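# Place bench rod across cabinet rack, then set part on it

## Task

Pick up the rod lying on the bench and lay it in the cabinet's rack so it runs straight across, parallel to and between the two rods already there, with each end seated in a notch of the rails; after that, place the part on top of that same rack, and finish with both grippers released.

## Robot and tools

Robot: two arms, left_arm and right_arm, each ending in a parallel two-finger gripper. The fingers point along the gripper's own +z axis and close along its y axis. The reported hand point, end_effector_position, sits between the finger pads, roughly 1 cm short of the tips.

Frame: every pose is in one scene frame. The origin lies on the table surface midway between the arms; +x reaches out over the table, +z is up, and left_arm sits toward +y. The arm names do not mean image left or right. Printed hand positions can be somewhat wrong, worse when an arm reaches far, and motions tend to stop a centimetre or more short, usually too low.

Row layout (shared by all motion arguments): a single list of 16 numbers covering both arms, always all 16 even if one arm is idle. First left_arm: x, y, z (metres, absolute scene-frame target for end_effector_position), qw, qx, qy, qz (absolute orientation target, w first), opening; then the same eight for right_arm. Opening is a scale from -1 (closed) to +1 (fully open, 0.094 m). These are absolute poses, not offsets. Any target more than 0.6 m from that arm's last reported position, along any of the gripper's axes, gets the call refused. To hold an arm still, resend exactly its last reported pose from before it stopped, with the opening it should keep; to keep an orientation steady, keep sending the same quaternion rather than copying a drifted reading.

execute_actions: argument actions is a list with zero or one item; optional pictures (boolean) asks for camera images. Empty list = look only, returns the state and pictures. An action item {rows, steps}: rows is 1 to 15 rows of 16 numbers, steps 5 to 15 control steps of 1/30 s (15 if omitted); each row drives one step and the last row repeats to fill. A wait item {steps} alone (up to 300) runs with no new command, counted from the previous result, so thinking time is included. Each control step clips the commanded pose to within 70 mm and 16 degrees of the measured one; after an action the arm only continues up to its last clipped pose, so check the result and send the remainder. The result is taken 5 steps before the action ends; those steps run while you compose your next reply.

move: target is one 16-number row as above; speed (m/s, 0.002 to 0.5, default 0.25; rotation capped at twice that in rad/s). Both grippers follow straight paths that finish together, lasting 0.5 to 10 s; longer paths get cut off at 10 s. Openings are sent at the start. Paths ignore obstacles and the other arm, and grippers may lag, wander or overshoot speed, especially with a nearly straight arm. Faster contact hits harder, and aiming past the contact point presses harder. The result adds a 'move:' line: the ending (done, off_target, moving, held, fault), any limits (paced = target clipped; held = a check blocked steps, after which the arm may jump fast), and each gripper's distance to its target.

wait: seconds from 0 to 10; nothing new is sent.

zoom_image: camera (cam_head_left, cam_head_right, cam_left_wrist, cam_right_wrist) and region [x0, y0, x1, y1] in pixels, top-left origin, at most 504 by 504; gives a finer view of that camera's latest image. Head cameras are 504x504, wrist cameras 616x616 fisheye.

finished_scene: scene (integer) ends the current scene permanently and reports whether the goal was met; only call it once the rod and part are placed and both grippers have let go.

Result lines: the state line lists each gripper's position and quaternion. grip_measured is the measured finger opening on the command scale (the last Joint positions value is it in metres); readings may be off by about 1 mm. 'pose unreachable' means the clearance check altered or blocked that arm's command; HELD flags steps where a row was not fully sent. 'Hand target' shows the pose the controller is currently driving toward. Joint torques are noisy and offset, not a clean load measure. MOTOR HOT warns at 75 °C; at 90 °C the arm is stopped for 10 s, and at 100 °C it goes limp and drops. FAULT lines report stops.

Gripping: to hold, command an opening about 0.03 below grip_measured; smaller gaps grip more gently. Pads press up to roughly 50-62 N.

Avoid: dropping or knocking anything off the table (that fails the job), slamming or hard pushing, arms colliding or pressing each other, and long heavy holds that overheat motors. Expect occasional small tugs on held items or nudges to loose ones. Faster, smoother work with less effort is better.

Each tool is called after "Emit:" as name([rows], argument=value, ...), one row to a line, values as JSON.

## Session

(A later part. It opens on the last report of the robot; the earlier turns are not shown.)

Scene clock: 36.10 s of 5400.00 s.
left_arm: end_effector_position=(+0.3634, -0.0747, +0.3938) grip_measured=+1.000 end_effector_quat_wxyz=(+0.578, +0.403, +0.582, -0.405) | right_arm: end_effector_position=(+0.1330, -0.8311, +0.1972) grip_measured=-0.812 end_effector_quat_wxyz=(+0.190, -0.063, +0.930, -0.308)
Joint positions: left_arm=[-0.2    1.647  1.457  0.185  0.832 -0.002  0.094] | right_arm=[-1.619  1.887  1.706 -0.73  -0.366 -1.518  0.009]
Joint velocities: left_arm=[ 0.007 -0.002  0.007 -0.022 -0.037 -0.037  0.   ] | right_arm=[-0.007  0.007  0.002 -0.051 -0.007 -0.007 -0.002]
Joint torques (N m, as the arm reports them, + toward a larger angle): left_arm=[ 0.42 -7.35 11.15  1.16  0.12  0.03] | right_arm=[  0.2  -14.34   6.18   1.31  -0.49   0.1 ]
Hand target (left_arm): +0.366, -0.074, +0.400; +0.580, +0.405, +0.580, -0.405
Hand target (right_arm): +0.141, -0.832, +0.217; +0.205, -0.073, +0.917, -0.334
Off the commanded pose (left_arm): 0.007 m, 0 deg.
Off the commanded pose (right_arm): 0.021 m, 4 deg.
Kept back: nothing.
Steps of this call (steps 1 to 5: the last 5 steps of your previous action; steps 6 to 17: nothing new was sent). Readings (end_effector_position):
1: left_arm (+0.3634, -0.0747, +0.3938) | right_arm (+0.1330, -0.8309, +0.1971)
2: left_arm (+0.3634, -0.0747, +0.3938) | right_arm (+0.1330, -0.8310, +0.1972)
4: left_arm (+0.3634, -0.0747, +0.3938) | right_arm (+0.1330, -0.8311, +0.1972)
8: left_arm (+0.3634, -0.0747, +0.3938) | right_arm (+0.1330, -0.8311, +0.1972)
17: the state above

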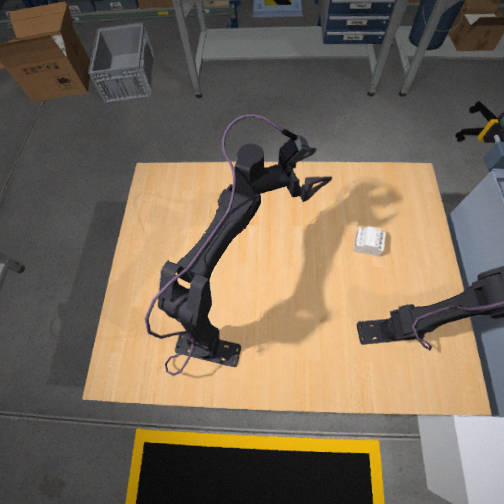

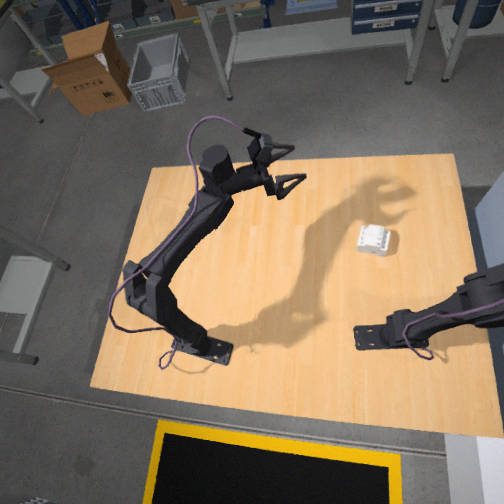

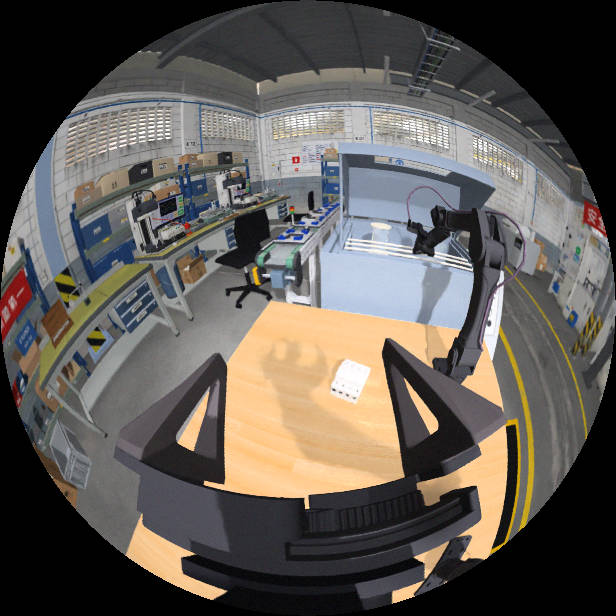

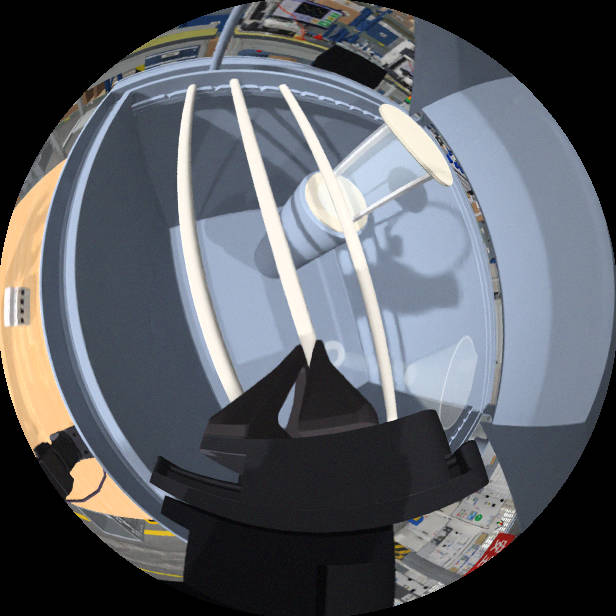

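Needs ~4 mm more −y.

Emit:
execute_actions([
  {"rows":[[0.3659,-0.0739,0.40,0.58,0.405,0.58,-0.405,1,0.141,-0.835,0.216,0.205,-0.072,0.917,-0.334,-0.85],[0.3659,-0.0739,0.40,0.58,0.405,0.58,-0.405,1,0.141,-0.835,0.216,0.205,-0.072,0.917,-0.334,-0.85],[0.3659,-0.0739,0.40,0.58,0.405,0.58,-0.405,1,0.141,-0.838,0.214,0.205,-0.072,0.917,-0.334,-0.85]]},
])

Emit:
wait(seconds=0.4)

Emit:
zoom_image(camera="cam_left_wrist", region=[430,235,490,285])

Emit:
zoom_image(camera="cam_right_wrist", region=[170,50,310,150])

Scene clock: 36.73 s of 5400.00 s.
left_arm: end_effector_position=(+0.3634, -0.0747, +0.3938) grip_measured=+1.000 end_effector_quat_wxyz=(+0.578, +0.403, +0.582, -0.405) | right_arm: end_effector_position=(+0.1330, -0.8311, +0.1972) grip_measured=-0.812 end_effector_quat_wxyz=(+0.190, -0.063, +0.930, -0.308)
Joint positions: left_arm=[-0.2    1.647  1.457  0.185  0.832 -0.002  0.094] | right_arm=[-1.619  1.887  1.706 -0.73  -0.366 -1.518  0.009]
Joint velocities: left_arm=[-0.002 -0.007 -0.007  0.007 -0.095 -0.022  0.   ] | right_arm=[-0.012 -0.007  0.017 -0.037 -0.037  0.007 -0.001]
Joint torques (N m, as the arm reports them, + toward a larger angle): left_arm=[ 0.41 -7.35 11.12  1.16  0.1   0.02] | right_arm=[  0.09 -12.49   7.37   1.35  -0.55   0.12]
Steps of this call (steps 1 to 9: nothing new was sent; steps 10 to 19: the first 10 steps of this action). Readings (end_effector_position):
10: left_arm (+0.3634, -0.0747, +0.3938) | right_arm (+0.1330, -0.8311, +0.1972)
11: left_arm (+0.3634, -0.0747, +0.3938) | right_arm (+0.1330, -0.8311, +0.1972)
13: left_arm (+0.3634, -0.0747, +0.3938) | right_arm (+0.1330, -0.8311, +0.1972)
17: left_arm (+0.3634, -0.0747, +0.3938) | right_arm (+0.1330, -0.8311, +0.1972)
19: the state above

Scene clock: 37.30 s of 5400.00 s.
left_arm: end_effector_position=(+0.3634, -0.0747, +0.3938) grip_measured=+1.000 end_effector_quat_wxyz=(+0.578, +0.403, +0.582, -0.405) | right_arm: end_effector_position=(+0.1330, -0.8311, +0.1972) grip_measured=-0.812 end_effector_quat_wxyz=(+0.190, -0.063, +0.930, -0.308)
Joint positions: left_arm=[-0.2    1.647  1.457  0.185  0.832 -0.002  0.094] | right_arm=[-1.619  1.887  1.706 -0.73  -0.366 -1.518  0.009]
Joint velocities: left_arm=[-0.002 -0.007  0.007 -0.007  0.007 -0.022  0.   ] | right_arm=[-0.012  0.002  0.012 -0.022 -0.022 -0.066 -0.   ]
Joint torques (N m, as the arm reports them, + toward a larger angle): left_arm=[ 0.46 -7.35 11.17  1.17  0.1   0.01] | right_arm=[  0.35 -12.44   7.46   1.38  -0.53   0.09]
Hand target (left_arm): +0.366, -0.074, +0.400; +0.580, +0.405, +0.580, -0.405
Hand target (right_arm): +0.141, -0.837, +0.214; +0.205, -0.072, +0.917, -0.334
Off the commanded pose (left_arm): 0.007 m, 0 deg.
Off the commanded pose (right_arm): 0.020 m, 4 deg.
Kept back: nothing.
Steps of this call (steps 1 to 5: the last 5 steps of your previous action; steps 6 to 17: nothing new was sent). Readings (end_effector_position):
1: left_arm (+0.3634, -0.0747, +0.3938) | right_arm (+0.1330, -0.8311, +0.1972)
2: left_arm (+0.3634, -0.0747, +0.3938) | right_arm (+0.1330, -0.8311, +0.1972)
4: left_arm (+0.3634, -0.0747, +0.3938) | right_arm (+0.1330, -0.8311, +0.1972)
8: left_arm (+0.3634, -0.0747, +0.3938) | right_arm (+0.1330, -0.8311, +0.1972)
17: the state above

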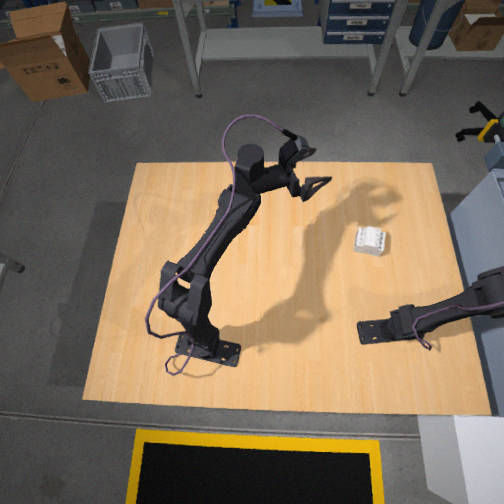

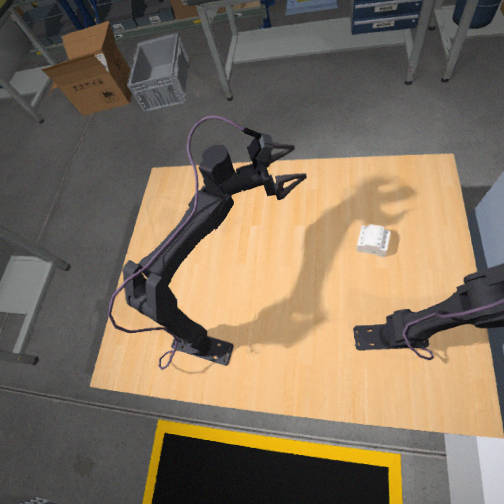

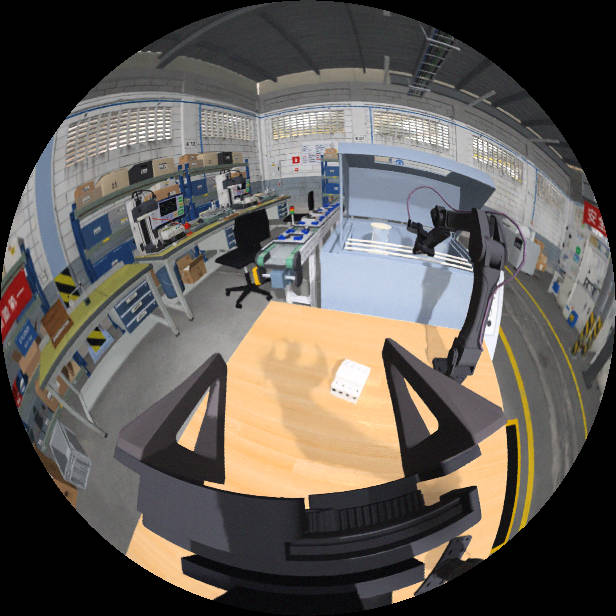

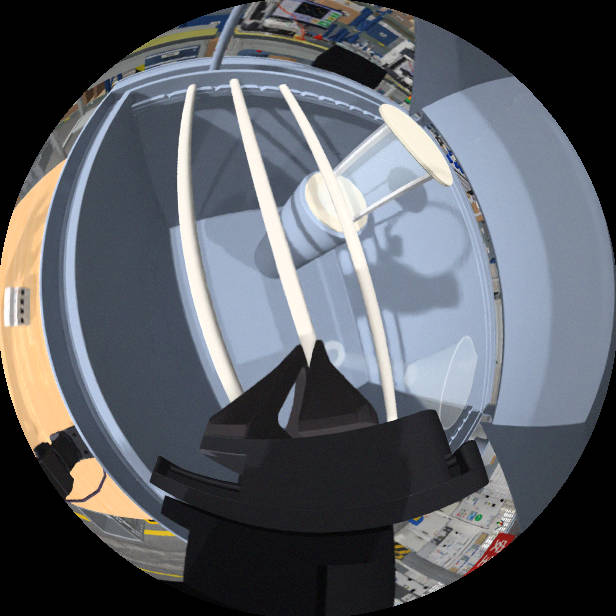

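Region (430, 235, 490, 285) of cam_left_wrist's 616x616 image, scaled by 8.400, with more detail than that image has.

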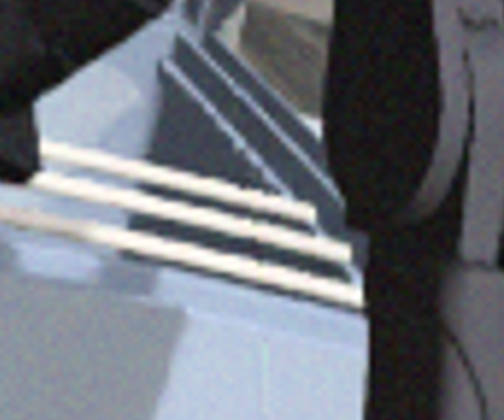

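Region (170, 50, 310, 150) of cam_right_wrist's 616x616 image, scaled by 3.600, with more detail than that image has; it fills the top 360 rows of this view, and the rest is white.

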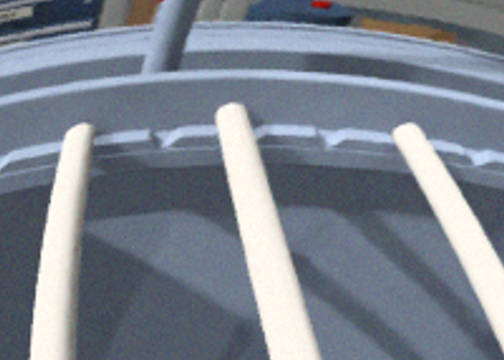

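Stiction; push more.

Emit:
execute_actions([
  {"rows":[[0.3659,-0.0739,0.40,0.58,0.405,0.58,-0.405,1,0.141,-0.841,0.215,0.205,-0.072,0.917,-0.334,-0.85],[0.3659,-0.0739,0.40,0.58,0.405,0.58,-0.405,1,0.141,-0.841,0.215,0.205,-0.072,0.917,-0.334,-0.85],[0.3659,-0.0739,0.40,0.58,0.405,0.58,-0.405,1,0.141,-0.844,0.215,0.205,-0.072,0.917,-0.334,-0.85]]},
])

Emit:
wait(seconds=0.4)

Emit:
zoom_image(camera="cam_left_wrist", region=[430,235,490,285])

Emit:
zoom_image(camera="cam_right_wrist", region=[170,50,310,150])

Scene clock: 37.90 s of 5400.00 s.
left_arm: end_effector_position=(+0.3634, -0.0747, +0.3938) grip_measured=+1.000 end_effector_quat_wxyz=(+0.578, +0.403, +0.582, -0.405) | right_arm: end_effector_position=(+0.1330, -0.8343, +0.1983) grip_measured=-0.812 end_effector_quat_wxyz=(+0.190, -0.064, +0.929, -0.310)
Joint positions: left_arm=[-0.2    1.647  1.457  0.185  0.832 -0.002  0.094] | right_arm=[-1.619  1.896  1.719 -0.729 -0.365 -1.518  0.009]
Joint velocities: left_arm=[-0.032 -0.007  0.002 -0.007 -0.095 -0.007  0.   ] | right_arm=[-0.002 -0.007 -0.002  0.007 -0.007  0.022 -0.001]
Joint torques (N m, as the arm reports them, + toward a larger angle): left_arm=[ 0.45 -7.33 11.16  1.17  0.1   0.03] | right_arm=[  0.42 -11.31   9.29   1.22  -0.48   0.04]
Steps of this call (steps 1 to 8: nothing new was sent; steps 9 to 18: the first 10 steps of this action). Readings (end_effector_position):
9: left_arm (+0.3634, -0.0747, +0.3938) | right_arm (+0.1330, -0.8311, +0.1972)
10: left_arm (+0.3634, -0.0747, +0.3938) | right_arm (+0.1330, -0.8311, +0.1972)
12: left_arm (+0.3634, -0.0747, +0.3938) | right_arm (+0.1330, -0.8321, +0.1980)
16: left_arm (+0.3634, -0.0747, +0.3938) | right_arm (+0.1331, -0.8341, +0.1983)
18: the state above

Scene clock: 38.47 s of 5400.00 s.
left_arm: end_effector_position=(+0.3634, -0.0747, +0.3938) grip_measured=+1.000 end_effector_quat_wxyz=(+0.578, +0.403, +0.582, -0.405) | right_arm: end_effector_position=(+0.1330, -0.8343, +0.1983) grip_measured=-0.812 end_effector_quat_wxyz=(+0.190, -0.064, +0.929, -0.310)
Joint positions: left_arm=[-0.2    1.647  1.457  0.185  0.832 -0.002  0.094] | right_arm=[-1.619  1.896  1.719 -0.729 -0.365 -1.518  0.009]
Joint velocities: left_arm=[-0.002 -0.002 -0.002 -0.007  0.007 -0.051  0.   ] | right_arm=[-0.012  0.007 -0.002 -0.022  0.007  0.022 -0.001]
Joint torques (N m, as the arm reports them, + toward a larger angle): left_arm=[ 0.46 -7.36 11.18  1.16  0.09  0.01] | right_arm=[  0.1  -11.4    9.31   1.25  -0.5    0.11]
Hand target (left_arm): +0.366, -0.074, +0.400; +0.580, +0.405, +0.580, -0.405
Hand target (right_arm): +0.141, -0.843, +0.215; +0.205, -0.072, +0.917, -0.334
Off the commanded pose (left_arm): 0.007 m, 0 deg.
Off the commanded pose (right_arm): 0.021 m, 4 deg.
Kept back: nothing.
Steps of this call (steps 1 to 5: the last 5 steps of your previous action; steps 6 to 17: nothing new was sent). Readings (end_effector_position):
1: left_arm (+0.3634, -0.0747, +0.3938) | right_arm (+0.1330, -0.8343, +0.1983)
2: left_arm (+0.3634, -0.0747, +0.3938) | right_arm (+0.1330, -0.8343, +0.1983)
4: left_arm (+0.3634, -0.0747, +0.3938) | right_arm (+0.1330, -0.8343, +0.1983)
8: left_arm (+0.3634, -0.0747, +0.3938) | right_arm (+0.1330, -0.8343, +0.1983)
17: the state above

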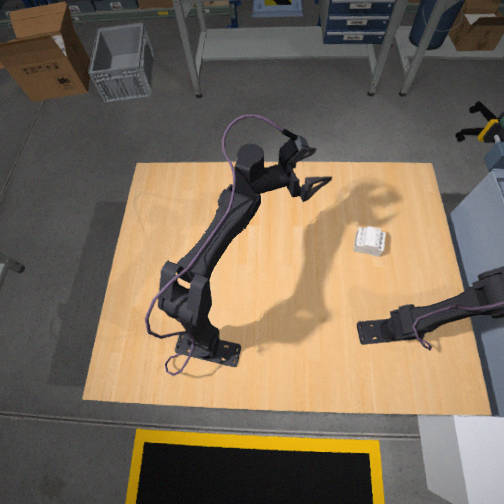

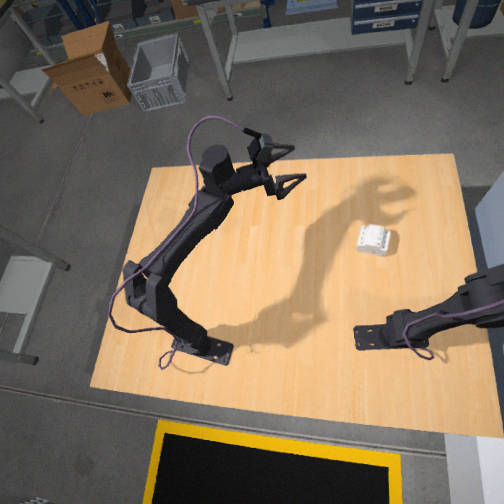

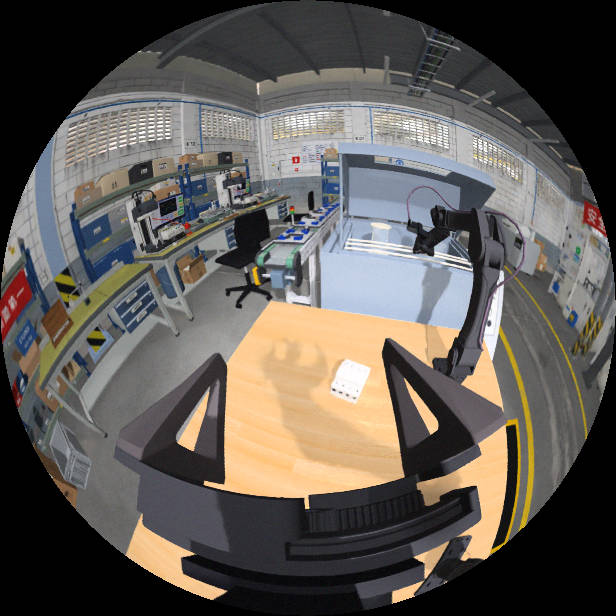

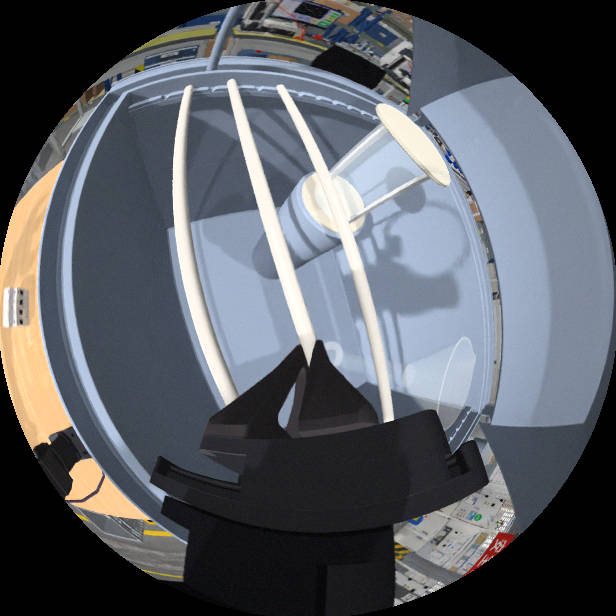

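Region (430, 235, 490, 285) of cam_left_wrist's 616x616 image, scaled by 8.400, with more detail than that image has.

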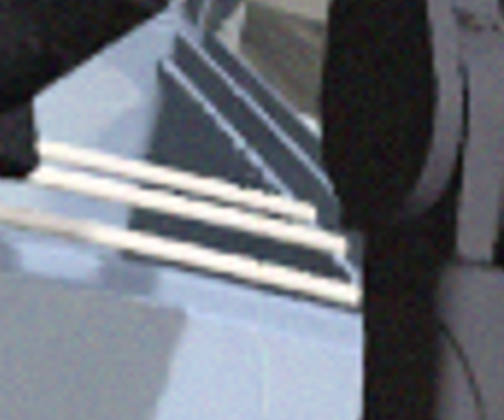

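Region (170, 50, 310, 150) of cam_right_wrist's 616x616 image, scaled by 3.600, with more detail than that image has; it fills the top 360 rows of this view, and the rest is white.

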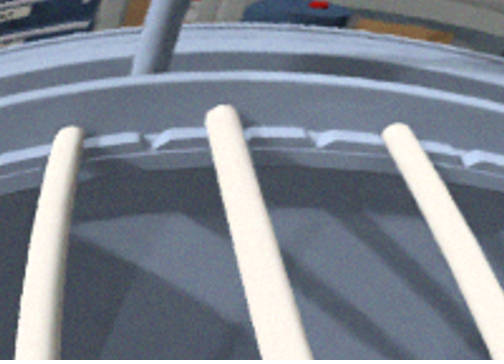

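Emit:
execute_actions([
  {"rows":[[0.3659,-0.0739,0.40,0.58,0.405,0.58,-0.405,1,0.137,-0.842,0.213,0.202,-0.064,0.918,-0.336,-0.85],[0.3659,-0.0739,0.40,0.58,0.405,0.58,-0.405,1,0.137,-0.842,0.213,0.202,-0.064,0.918,-0.336,-0.85],[0.3659,-0.0739,0.40,0.58,0.405,0.58,-0.405,1,0.135,-0.842,0.211,0.199,-0.056,0.918,-0.338,-0.85]]},
])

Emit:
wait(seconds=0.4)

Emit:
zoom_image(camera="cam_left_wrist", region=[430,235,490,285])

Emit:
zoom_image(camera="cam_right_wrist", region=[170,50,310,150])

Scene clock: 39.23 s of 5400.00 s.
left_arm: end_effector_position=(+0.3634, -0.0747, +0.3938) grip_measured=+1.000 end_effector_quat_wxyz=(+0.578, +0.403, +0.582, -0.405) | right_arm: end_effector_position=(+0.1328, -0.8371, +0.1977) grip_measured=-0.812 end_effector_quat_wxyz=(+0.191, -0.059, +0.928, -0.316)
Joint positions: left_arm=[-0.2    1.647  1.457  0.185  0.832 -0.002  0.094] | right_arm=[-1.619  1.896  1.709 -0.705 -0.363 -1.506  0.009]
Joint velocities: left_arm=[-0.002 -0.002 -0.007 -0.051 -0.022  0.022  0.   ] | right_arm=[ 0.002  0.002 -0.007  0.066  0.051  0.007 -0.001]
Joint torques (N m, as the arm reports them, + toward a larger angle): left_arm=[ 0.44 -7.39 11.17  1.16  0.11  0.02] | right_arm=[ -0.16 -13.17   6.55   1.28  -0.35   0.21]
Steps of this call (steps 1 to 13: nothing new was sent; steps 14 to 23: the first 10 steps of this action). Readings (end_effector_position):
14: left_arm (+0.3634, -0.0747, +0.3938) | right_arm (+0.1330, -0.8344, +0.1984)
15: left_arm (+0.3634, -0.0747, +0.3938) | right_arm (+0.1329, -0.8346, +0.1985)
17: left_arm (+0.3634, -0.0747, +0.3938) | right_arm (+0.1328, -0.8355, +0.1982)
21: left_arm (+0.3634, -0.0747, +0.3938) | right_arm (+0.1328, -0.8369, +0.1979)
23: the state above

Scene clock: 39.80 s of 5400.00 s.
left_arm: end_effector_position=(+0.3634, -0.0747, +0.3938) grip_measured=+1.000 end_effector_quat_wxyz=(+0.578, +0.403, +0.582, -0.405) | right_arm: end_effector_position=(+0.1328, -0.8377, +0.1979) grip_measured=-0.812 end_effector_quat_wxyz=(+0.191, -0.059, +0.927, -0.317)
Joint positions: left_arm=[-0.2    1.647  1.457  0.185  0.832 -0.002  0.094] | right_arm=[-1.619  1.896  1.708 -0.702 -0.362 -1.505  0.009]
Joint velocities: left_arm=[ 0.002 -0.007  0.012  0.007 -0.11  -0.007  0.   ] | right_arm=[ 0.007  0.002  0.012 -0.007  0.037  0.066  0.   ]
Joint torques (N m, as the arm reports them, + toward a larger angle): left_arm=[ 0.48 -7.36 11.16  1.16  0.11  0.01] | right_arm=[ -0.08 -12.78   6.38   1.36  -0.32   0.18]
Hand target (left_arm): +0.366, -0.074, +0.400; +0.580, +0.405, +0.580, -0.405
Hand target (right_arm): +0.135, -0.842, +0.211; +0.199, -0.056, +0.918, -0.337
Off the commanded pose (left_arm): 0.007 m, 0 deg.
Off the commanded pose (right_arm): 0.014 m, 3 deg.
Kept back: nothing.
Steps of this call (steps 1 to 5: the last 5 steps of your previous action; steps 6 to 17: nothing new was sent). Readings (end_effector_position):
1: left_arm (+0.3634, -0.0747, +0.3938) | right_arm (+0.1328, -0.8372, +0.1977)
2: left_arm (+0.3634, -0.0747, +0.3938) | right_arm (+0.1328, -0.8374, +0.1979)
4: left_arm (+0.3634, -0.0747, +0.3938) | right_arm (+0.1327, -0.8376, +0.1980)
8: left_arm (+0.3634, -0.0747, +0.3938) | right_arm (+0.1328, -0.8377, +0.1980)
17: the state above

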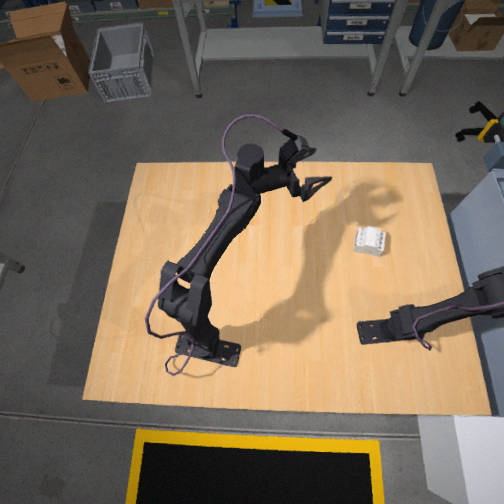

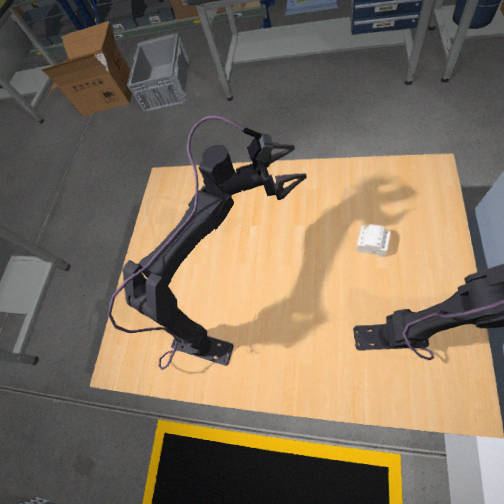

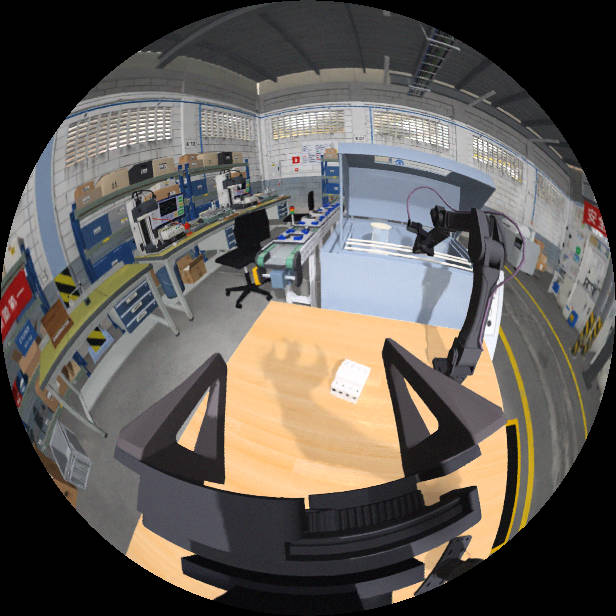

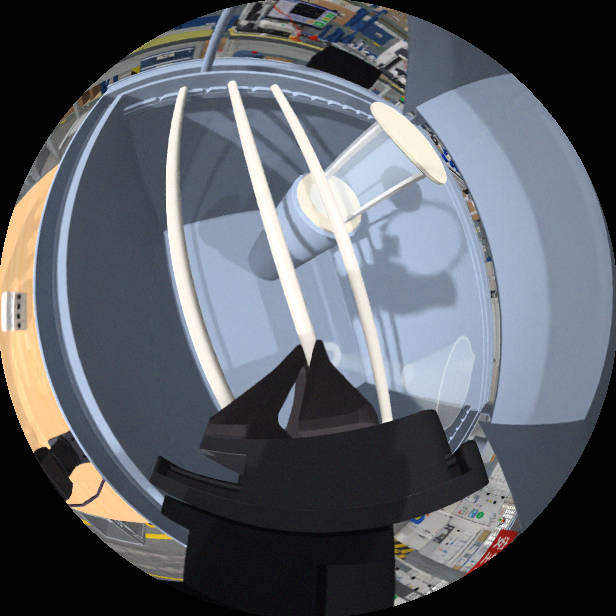

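Region (430, 235, 490, 285) of cam_left_wrist's 616x616 image, scaled by 8.400, with more detail than that image has.

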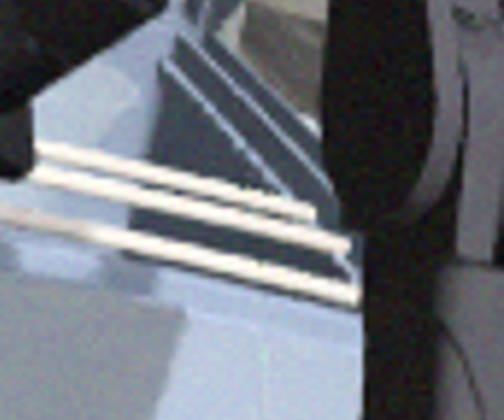

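Region (170, 50, 310, 150) of cam_right_wrist's 616x616 image, scaled by 3.600, with more detail than that image has; it fills the top 360 rows of this view, and the rest is white.

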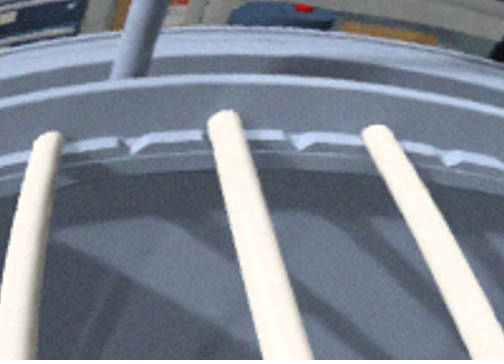

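Now slightly past; back 3 mm with lowering.

Emit:
execute_actions([
  {"rows":[[0.3659,-0.0739,0.40,0.58,0.405,0.58,-0.405,1,0.135,-0.840,0.209,0.199,-0.056,0.918,-0.338,-0.85],[0.3659,-0.0739,0.40,0.58,0.405,0.58,-0.405,1,0.135,-0.840,0.209,0.199,-0.056,0.918,-0.338,-0.85],[0.3659,-0.0739,0.40,0.58,0.405,0.58,-0.405,1,0.135,-0.838,0.207,0.199,-0.056,0.920,-0.332,-0.85]]},
])

Emit:
wait(seconds=0.4)

Emit:
zoom_image(camera="cam_left_wrist", region=[430,235,490,285])

Emit:
zoom_image(camera="cam_right_wrist", region=[170,50,310,150])

Scene clock: 40.40 s of 5400.00 s.
left_arm: end_effector_position=(+0.3634, -0.0747, +0.3938) grip_measured=+1.000 end_effector_quat_wxyz=(+0.578, +0.403, +0.582, -0.405) | right_arm: end_effector_position=(+0.1328, -0.8390, +0.1971) grip_measured=-0.812 end_effector_quat_wxyz=(+0.191, -0.059, +0.926, -0.320)
Joint positions: left_arm=[-0.2    1.647  1.457  0.185  0.832 -0.002  0.094] | right_arm=[-1.619  1.895  1.7   -0.687 -0.362 -1.505  0.009]
Joint velocities: left_arm=[-0.012  0.007 -0.002 -0.051  0.022  0.066  0.   ] | right_arm=[-0.017  0.002  0.012 -0.022 -0.037 -0.037  0.   ]
Joint torques (N m, as the arm reports them, + toward a larger angle): left_arm=[ 0.45 -7.37 11.15  1.16  0.09  0.02] | right_arm=[ -0.1  -13.45   5.83   1.21  -0.36   0.16]
Steps of this call (steps 1 to 8: nothing new was sent; steps 9 to 18: the first 10 steps of this action). Readings (end_effector_position):
9: left_arm (+0.3634, -0.0747, +0.3938) | right_arm (+0.1328, -0.8378, +0.1974)
10: left_arm (+0.3634, -0.0747, +0.3938) | right_arm (+0.1328, -0.8383, +0.1971)
12: left_arm (+0.3634, -0.0747, +0.3938) | right_arm (+0.1328, -0.8387, +0.1971)
16: left_arm (+0.3634, -0.0747, +0.3938) | right_arm (+0.1328, -0.8389, +0.1971)
18: the state above

Scene clock: 40.97 s of 5400.00 s.
left_arm: end_effector_position=(+0.3634, -0.0747, +0.3938) grip_measured=+1.000 end_effector_quat_wxyz=(+0.578, +0.403, +0.582, -0.405) | right_arm: end_effector_position=(+0.1328, -0.8391, +0.1972) grip_measured=-0.812 end_effector_quat_wxyz=(+0.191, -0.059, +0.926, -0.320)
Joint positions: left_arm=[-0.2    1.647  1.457  0.185  0.832 -0.002  0.094] | right_arm=[-1.619  1.895  1.7   -0.687 -0.362 -1.505  0.009]
Joint velocities: left_arm=[ 0.007 -0.007  0.002  0.022  0.022  0.037  0.   ] | right_arm=[-0.017 -0.022 -0.017  0.037  0.007  0.007 -0.   ]
Joint torques (N m, as the arm reports them, + toward a larger angle): left_arm=[ 0.45 -7.37 11.14  1.17  0.1   0.02] | right_arm=[ -0.2  -13.26   6.11   1.22  -0.32   0.2 ]
Hand target (left_arm): +0.366, -0.074, +0.400; +0.580, +0.405, +0.580, -0.405
Hand target (right_arm): +0.135, -0.838, +0.207; +0.199, -0.056, +0.920, -0.332
Off the commanded pose (left_arm): 0.007 m, 0 deg.
Off the commanded pose (right_arm): 0.010 m, 2 deg.
Kept back: nothing.
Steps of this call (steps 1 to 5: the last 5 steps of your previous action; steps 6 to 17: nothing new was sent). Readings (end_effector_position):
1: left_arm (+0.3634, -0.0747, +0.3938) | right_arm (+0.1328, -0.8391, +0.1972)
2: left_arm (+0.3634, -0.0747, +0.3938) | right_arm (+0.1328, -0.8391, +0.1972)
4: left_arm (+0.3634, -0.0747, +0.3938) | right_arm (+0.1328, -0.8391, +0.1972)
8: left_arm (+0.3634, -0.0747, +0.3938) | right_arm (+0.1328, -0.8391, +0.1972)
17: the state above

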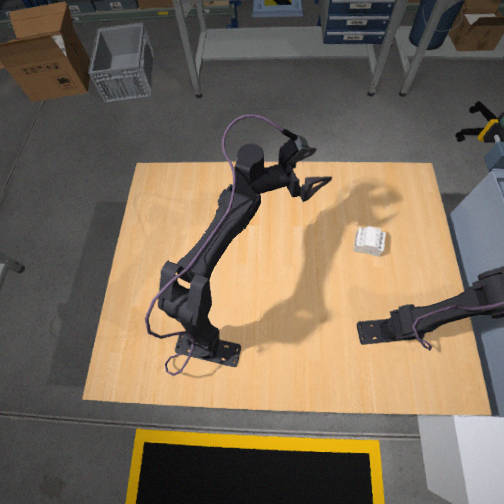

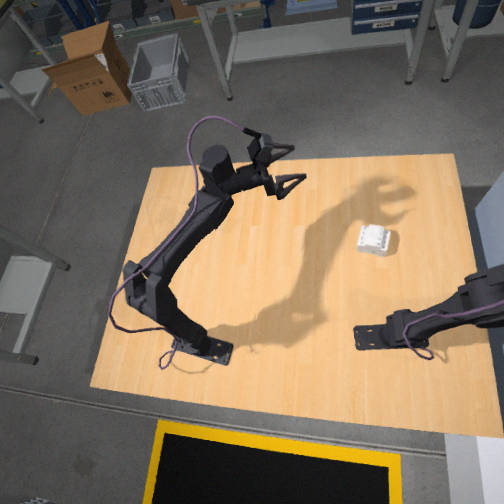

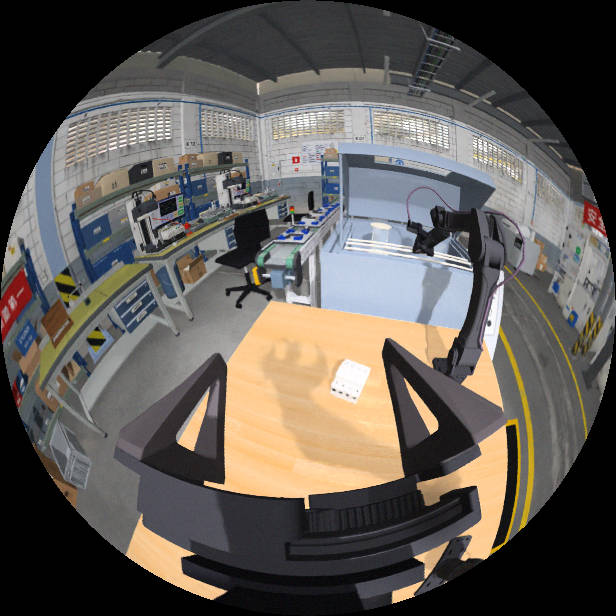

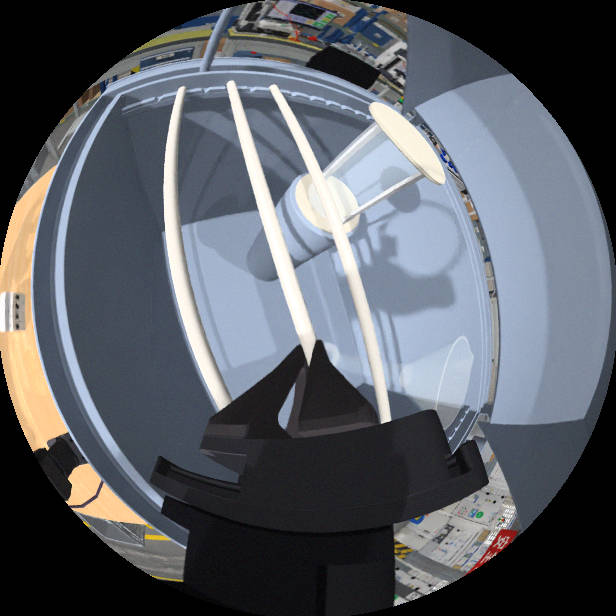

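Region (430, 235, 490, 285) of cam_left_wrist's 616x616 image, scaled by 8.400, with more detail than that image has.

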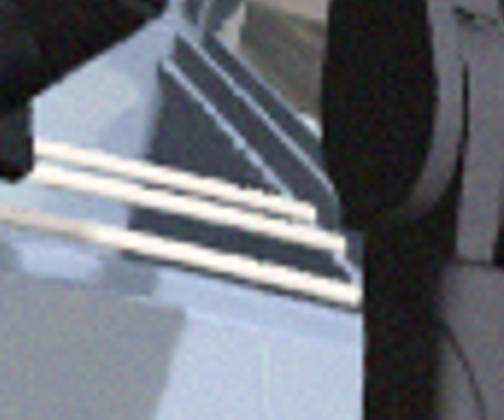

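Region (170, 50, 310, 150) of cam_right_wrist's 616x616 image, scaled by 3.600, with more detail than that image has; it fills the top 360 rows of this view, and the rest is white.

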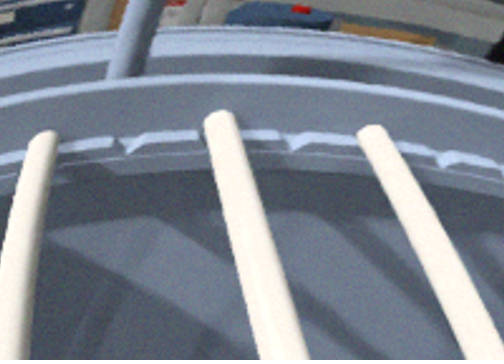

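Emit:
execute_actions([
  {"rows":[[0.3659,-0.0739,0.40,0.58,0.405,0.58,-0.405,1,0.135,-0.835,0.209,0.199,-0.056,0.922,-0.326,-0.85],[0.3659,-0.0739,0.40,0.58,0.405,0.58,-0.405,1,0.135,-0.835,0.209,0.199,-0.056,0.922,-0.326,-0.85],[0.3659,-0.0739,0.40,0.58,0.405,0.58,-0.405,1,0.135,-0.831,0.210,0.199,-0.056,0.922,-0.326,-0.85]]},
])

Emit:
wait(seconds=0.4)

Emit:
zoom_image(camera="cam_left_wrist", region=[430,235,490,285])

Emit:
zoom_image(camera="cam_right_wrist", region=[170,50,310,150])

Scene clock: 41.50 s of 5400.00 s.
left_arm: end_effector_position=(+0.3634, -0.0747, +0.3938) grip_measured=+1.000 end_effector_quat_wxyz=(+0.578, +0.403, +0.582, -0.405) | right_arm: end_effector_position=(+0.1327, -0.8371, +0.1971) grip_measured=-0.812 end_effector_quat_wxyz=(+0.191, -0.059, +0.926, -0.320)
Joint positions: left_arm=[-0.2    1.647  1.457  0.185  0.832 -0.002  0.094] | right_arm=[-1.619  1.888  1.691 -0.687 -0.362 -1.504  0.009]
Joint velocities: left_arm=[ 0.007 -0.007 -0.002 -0.022 -0.037 -0.051  0.   ] | right_arm=[ 0.002 -0.002 -0.017  0.022 -0.022  0.022 -0.001]
Joint torques (N m, as the arm reports them, + toward a larger angle): left_arm=[ 0.44 -7.35 11.13  1.16  0.11  0.01] | right_arm=[ -0.29 -14.38   6.29   0.99  -0.33   0.11]
Steps of this call (steps 1 to 6: nothing new was sent; steps 7 to 16: the first 10 steps of this action). Readings (end_effector_position):
7: left_arm (+0.3634, -0.0747, +0.3938) | right_arm (+0.1328, -0.8391, +0.1972)
8: left_arm (+0.3634, -0.0747, +0.3938) | right_arm (+0.1328, -0.8391, +0.1972)
10: left_arm (+0.3634, -0.0747, +0.3938) | right_arm (+0.1328, -0.8383, +0.1974)
14: left_arm (+0.3634, -0.0747, +0.3938) | right_arm (+0.1327, -0.8372, +0.1973)
16: the state above

Scene clock: 42.07 s of 5400.00 s.
left_arm: end_effector_position=(+0.3634, -0.0747, +0.3938) grip_measured=+1.000 end_effector_quat_wxyz=(+0.578, +0.403, +0.582, -0.405) | right_arm: end_effector_position=(+0.1327, -0.8371, +0.1971) grip_measured=-0.812 end_effector_quat_wxyz=(+0.191, -0.059, +0.926, -0.320)
Joint positions: left_arm=[-0.2    1.647  1.457  0.185  0.832 -0.002  0.094] | right_arm=[-1.619  1.888  1.691 -0.687 -0.362 -1.504  0.009]
Joint velocities: left_arm=[ 0.002 -0.012 -0.002  0.007 -0.007 -0.007  0.   ] | right_arm=[-0.012 -0.002 -0.007  0.051 -0.066  0.007  0.   ]
Joint torques (N m, as the arm reports them, + toward a larger angle): left_arm=[ 0.48 -7.35 11.16  1.14  0.1   0.01] | right_arm=[ -0.11 -14.47   6.21   0.95  -0.31   0.11]
Hand target (left_arm): +0.366, -0.074, +0.400; +0.580, +0.405, +0.580, -0.405
Hand target (right_arm): +0.135, -0.831, +0.210; +0.199, -0.056, +0.923, -0.326
Off the commanded pose (left_arm): 0.007 m, 0 deg.
Off the commanded pose (right_arm): 0.014 m, 1 deg.
Kept back: nothing.
Steps of this call (steps 1 to 5: the last 5 steps of your previous action; steps 6 to 17: nothing new was sent). Readings (end_effector_position):
1: left_arm (+0.3634, -0.0747, +0.3938) | right_arm (+0.1327, -0.8371, +0.1971)
2: left_arm (+0.3634, -0.0747, +0.3938) | right_arm (+0.1327, -0.8371, +0.1971)
4: left_arm (+0.3634, -0.0747, +0.3938) | right_arm (+0.1327, -0.8371, +0.1971)
8: left_arm (+0.3634, -0.0747, +0.3938) | right_arm (+0.1327, -0.8371, +0.1971)
17: the state above

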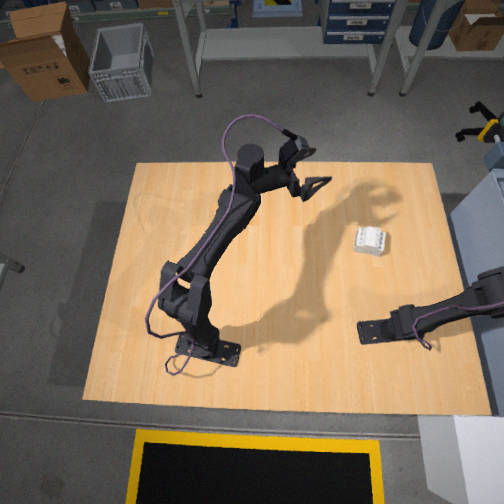

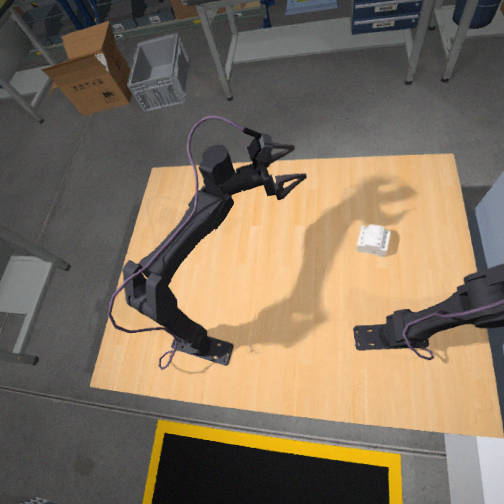

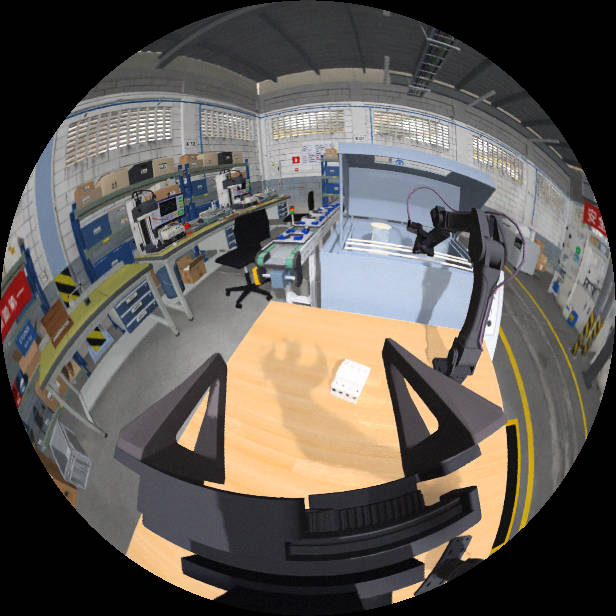

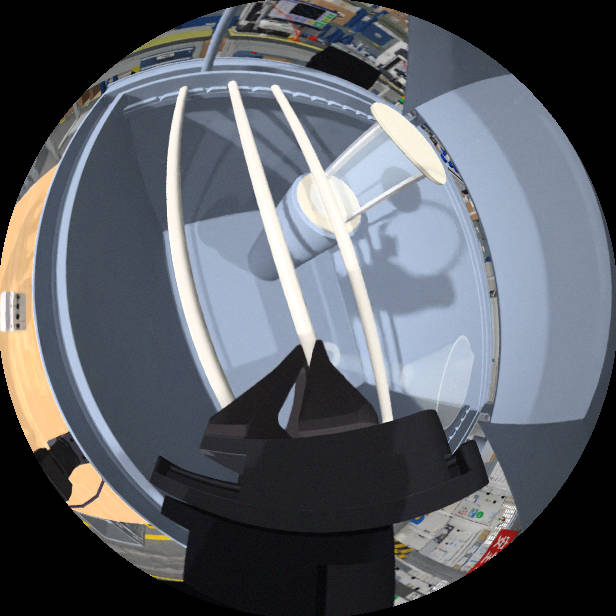

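Region (430, 235, 490, 285) of cam_left_wrist's 616x616 image, scaled by 8.400, with more detail than that image has.

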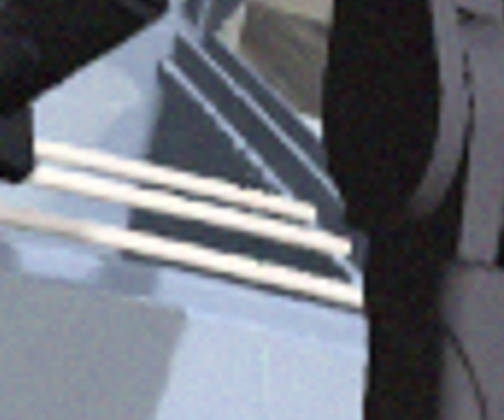

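Region (170, 50, 310, 150) of cam_right_wrist's 616x616 image, scaled by 3.600, with more detail than that image has; it fills the top 360 rows of this view, and the rest is white.

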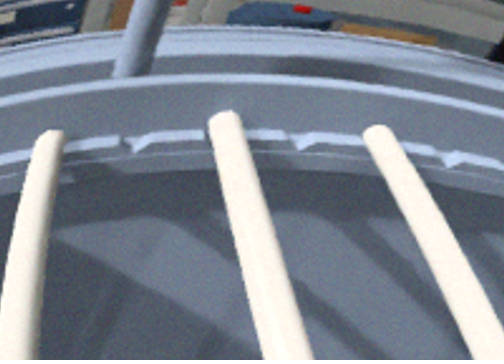

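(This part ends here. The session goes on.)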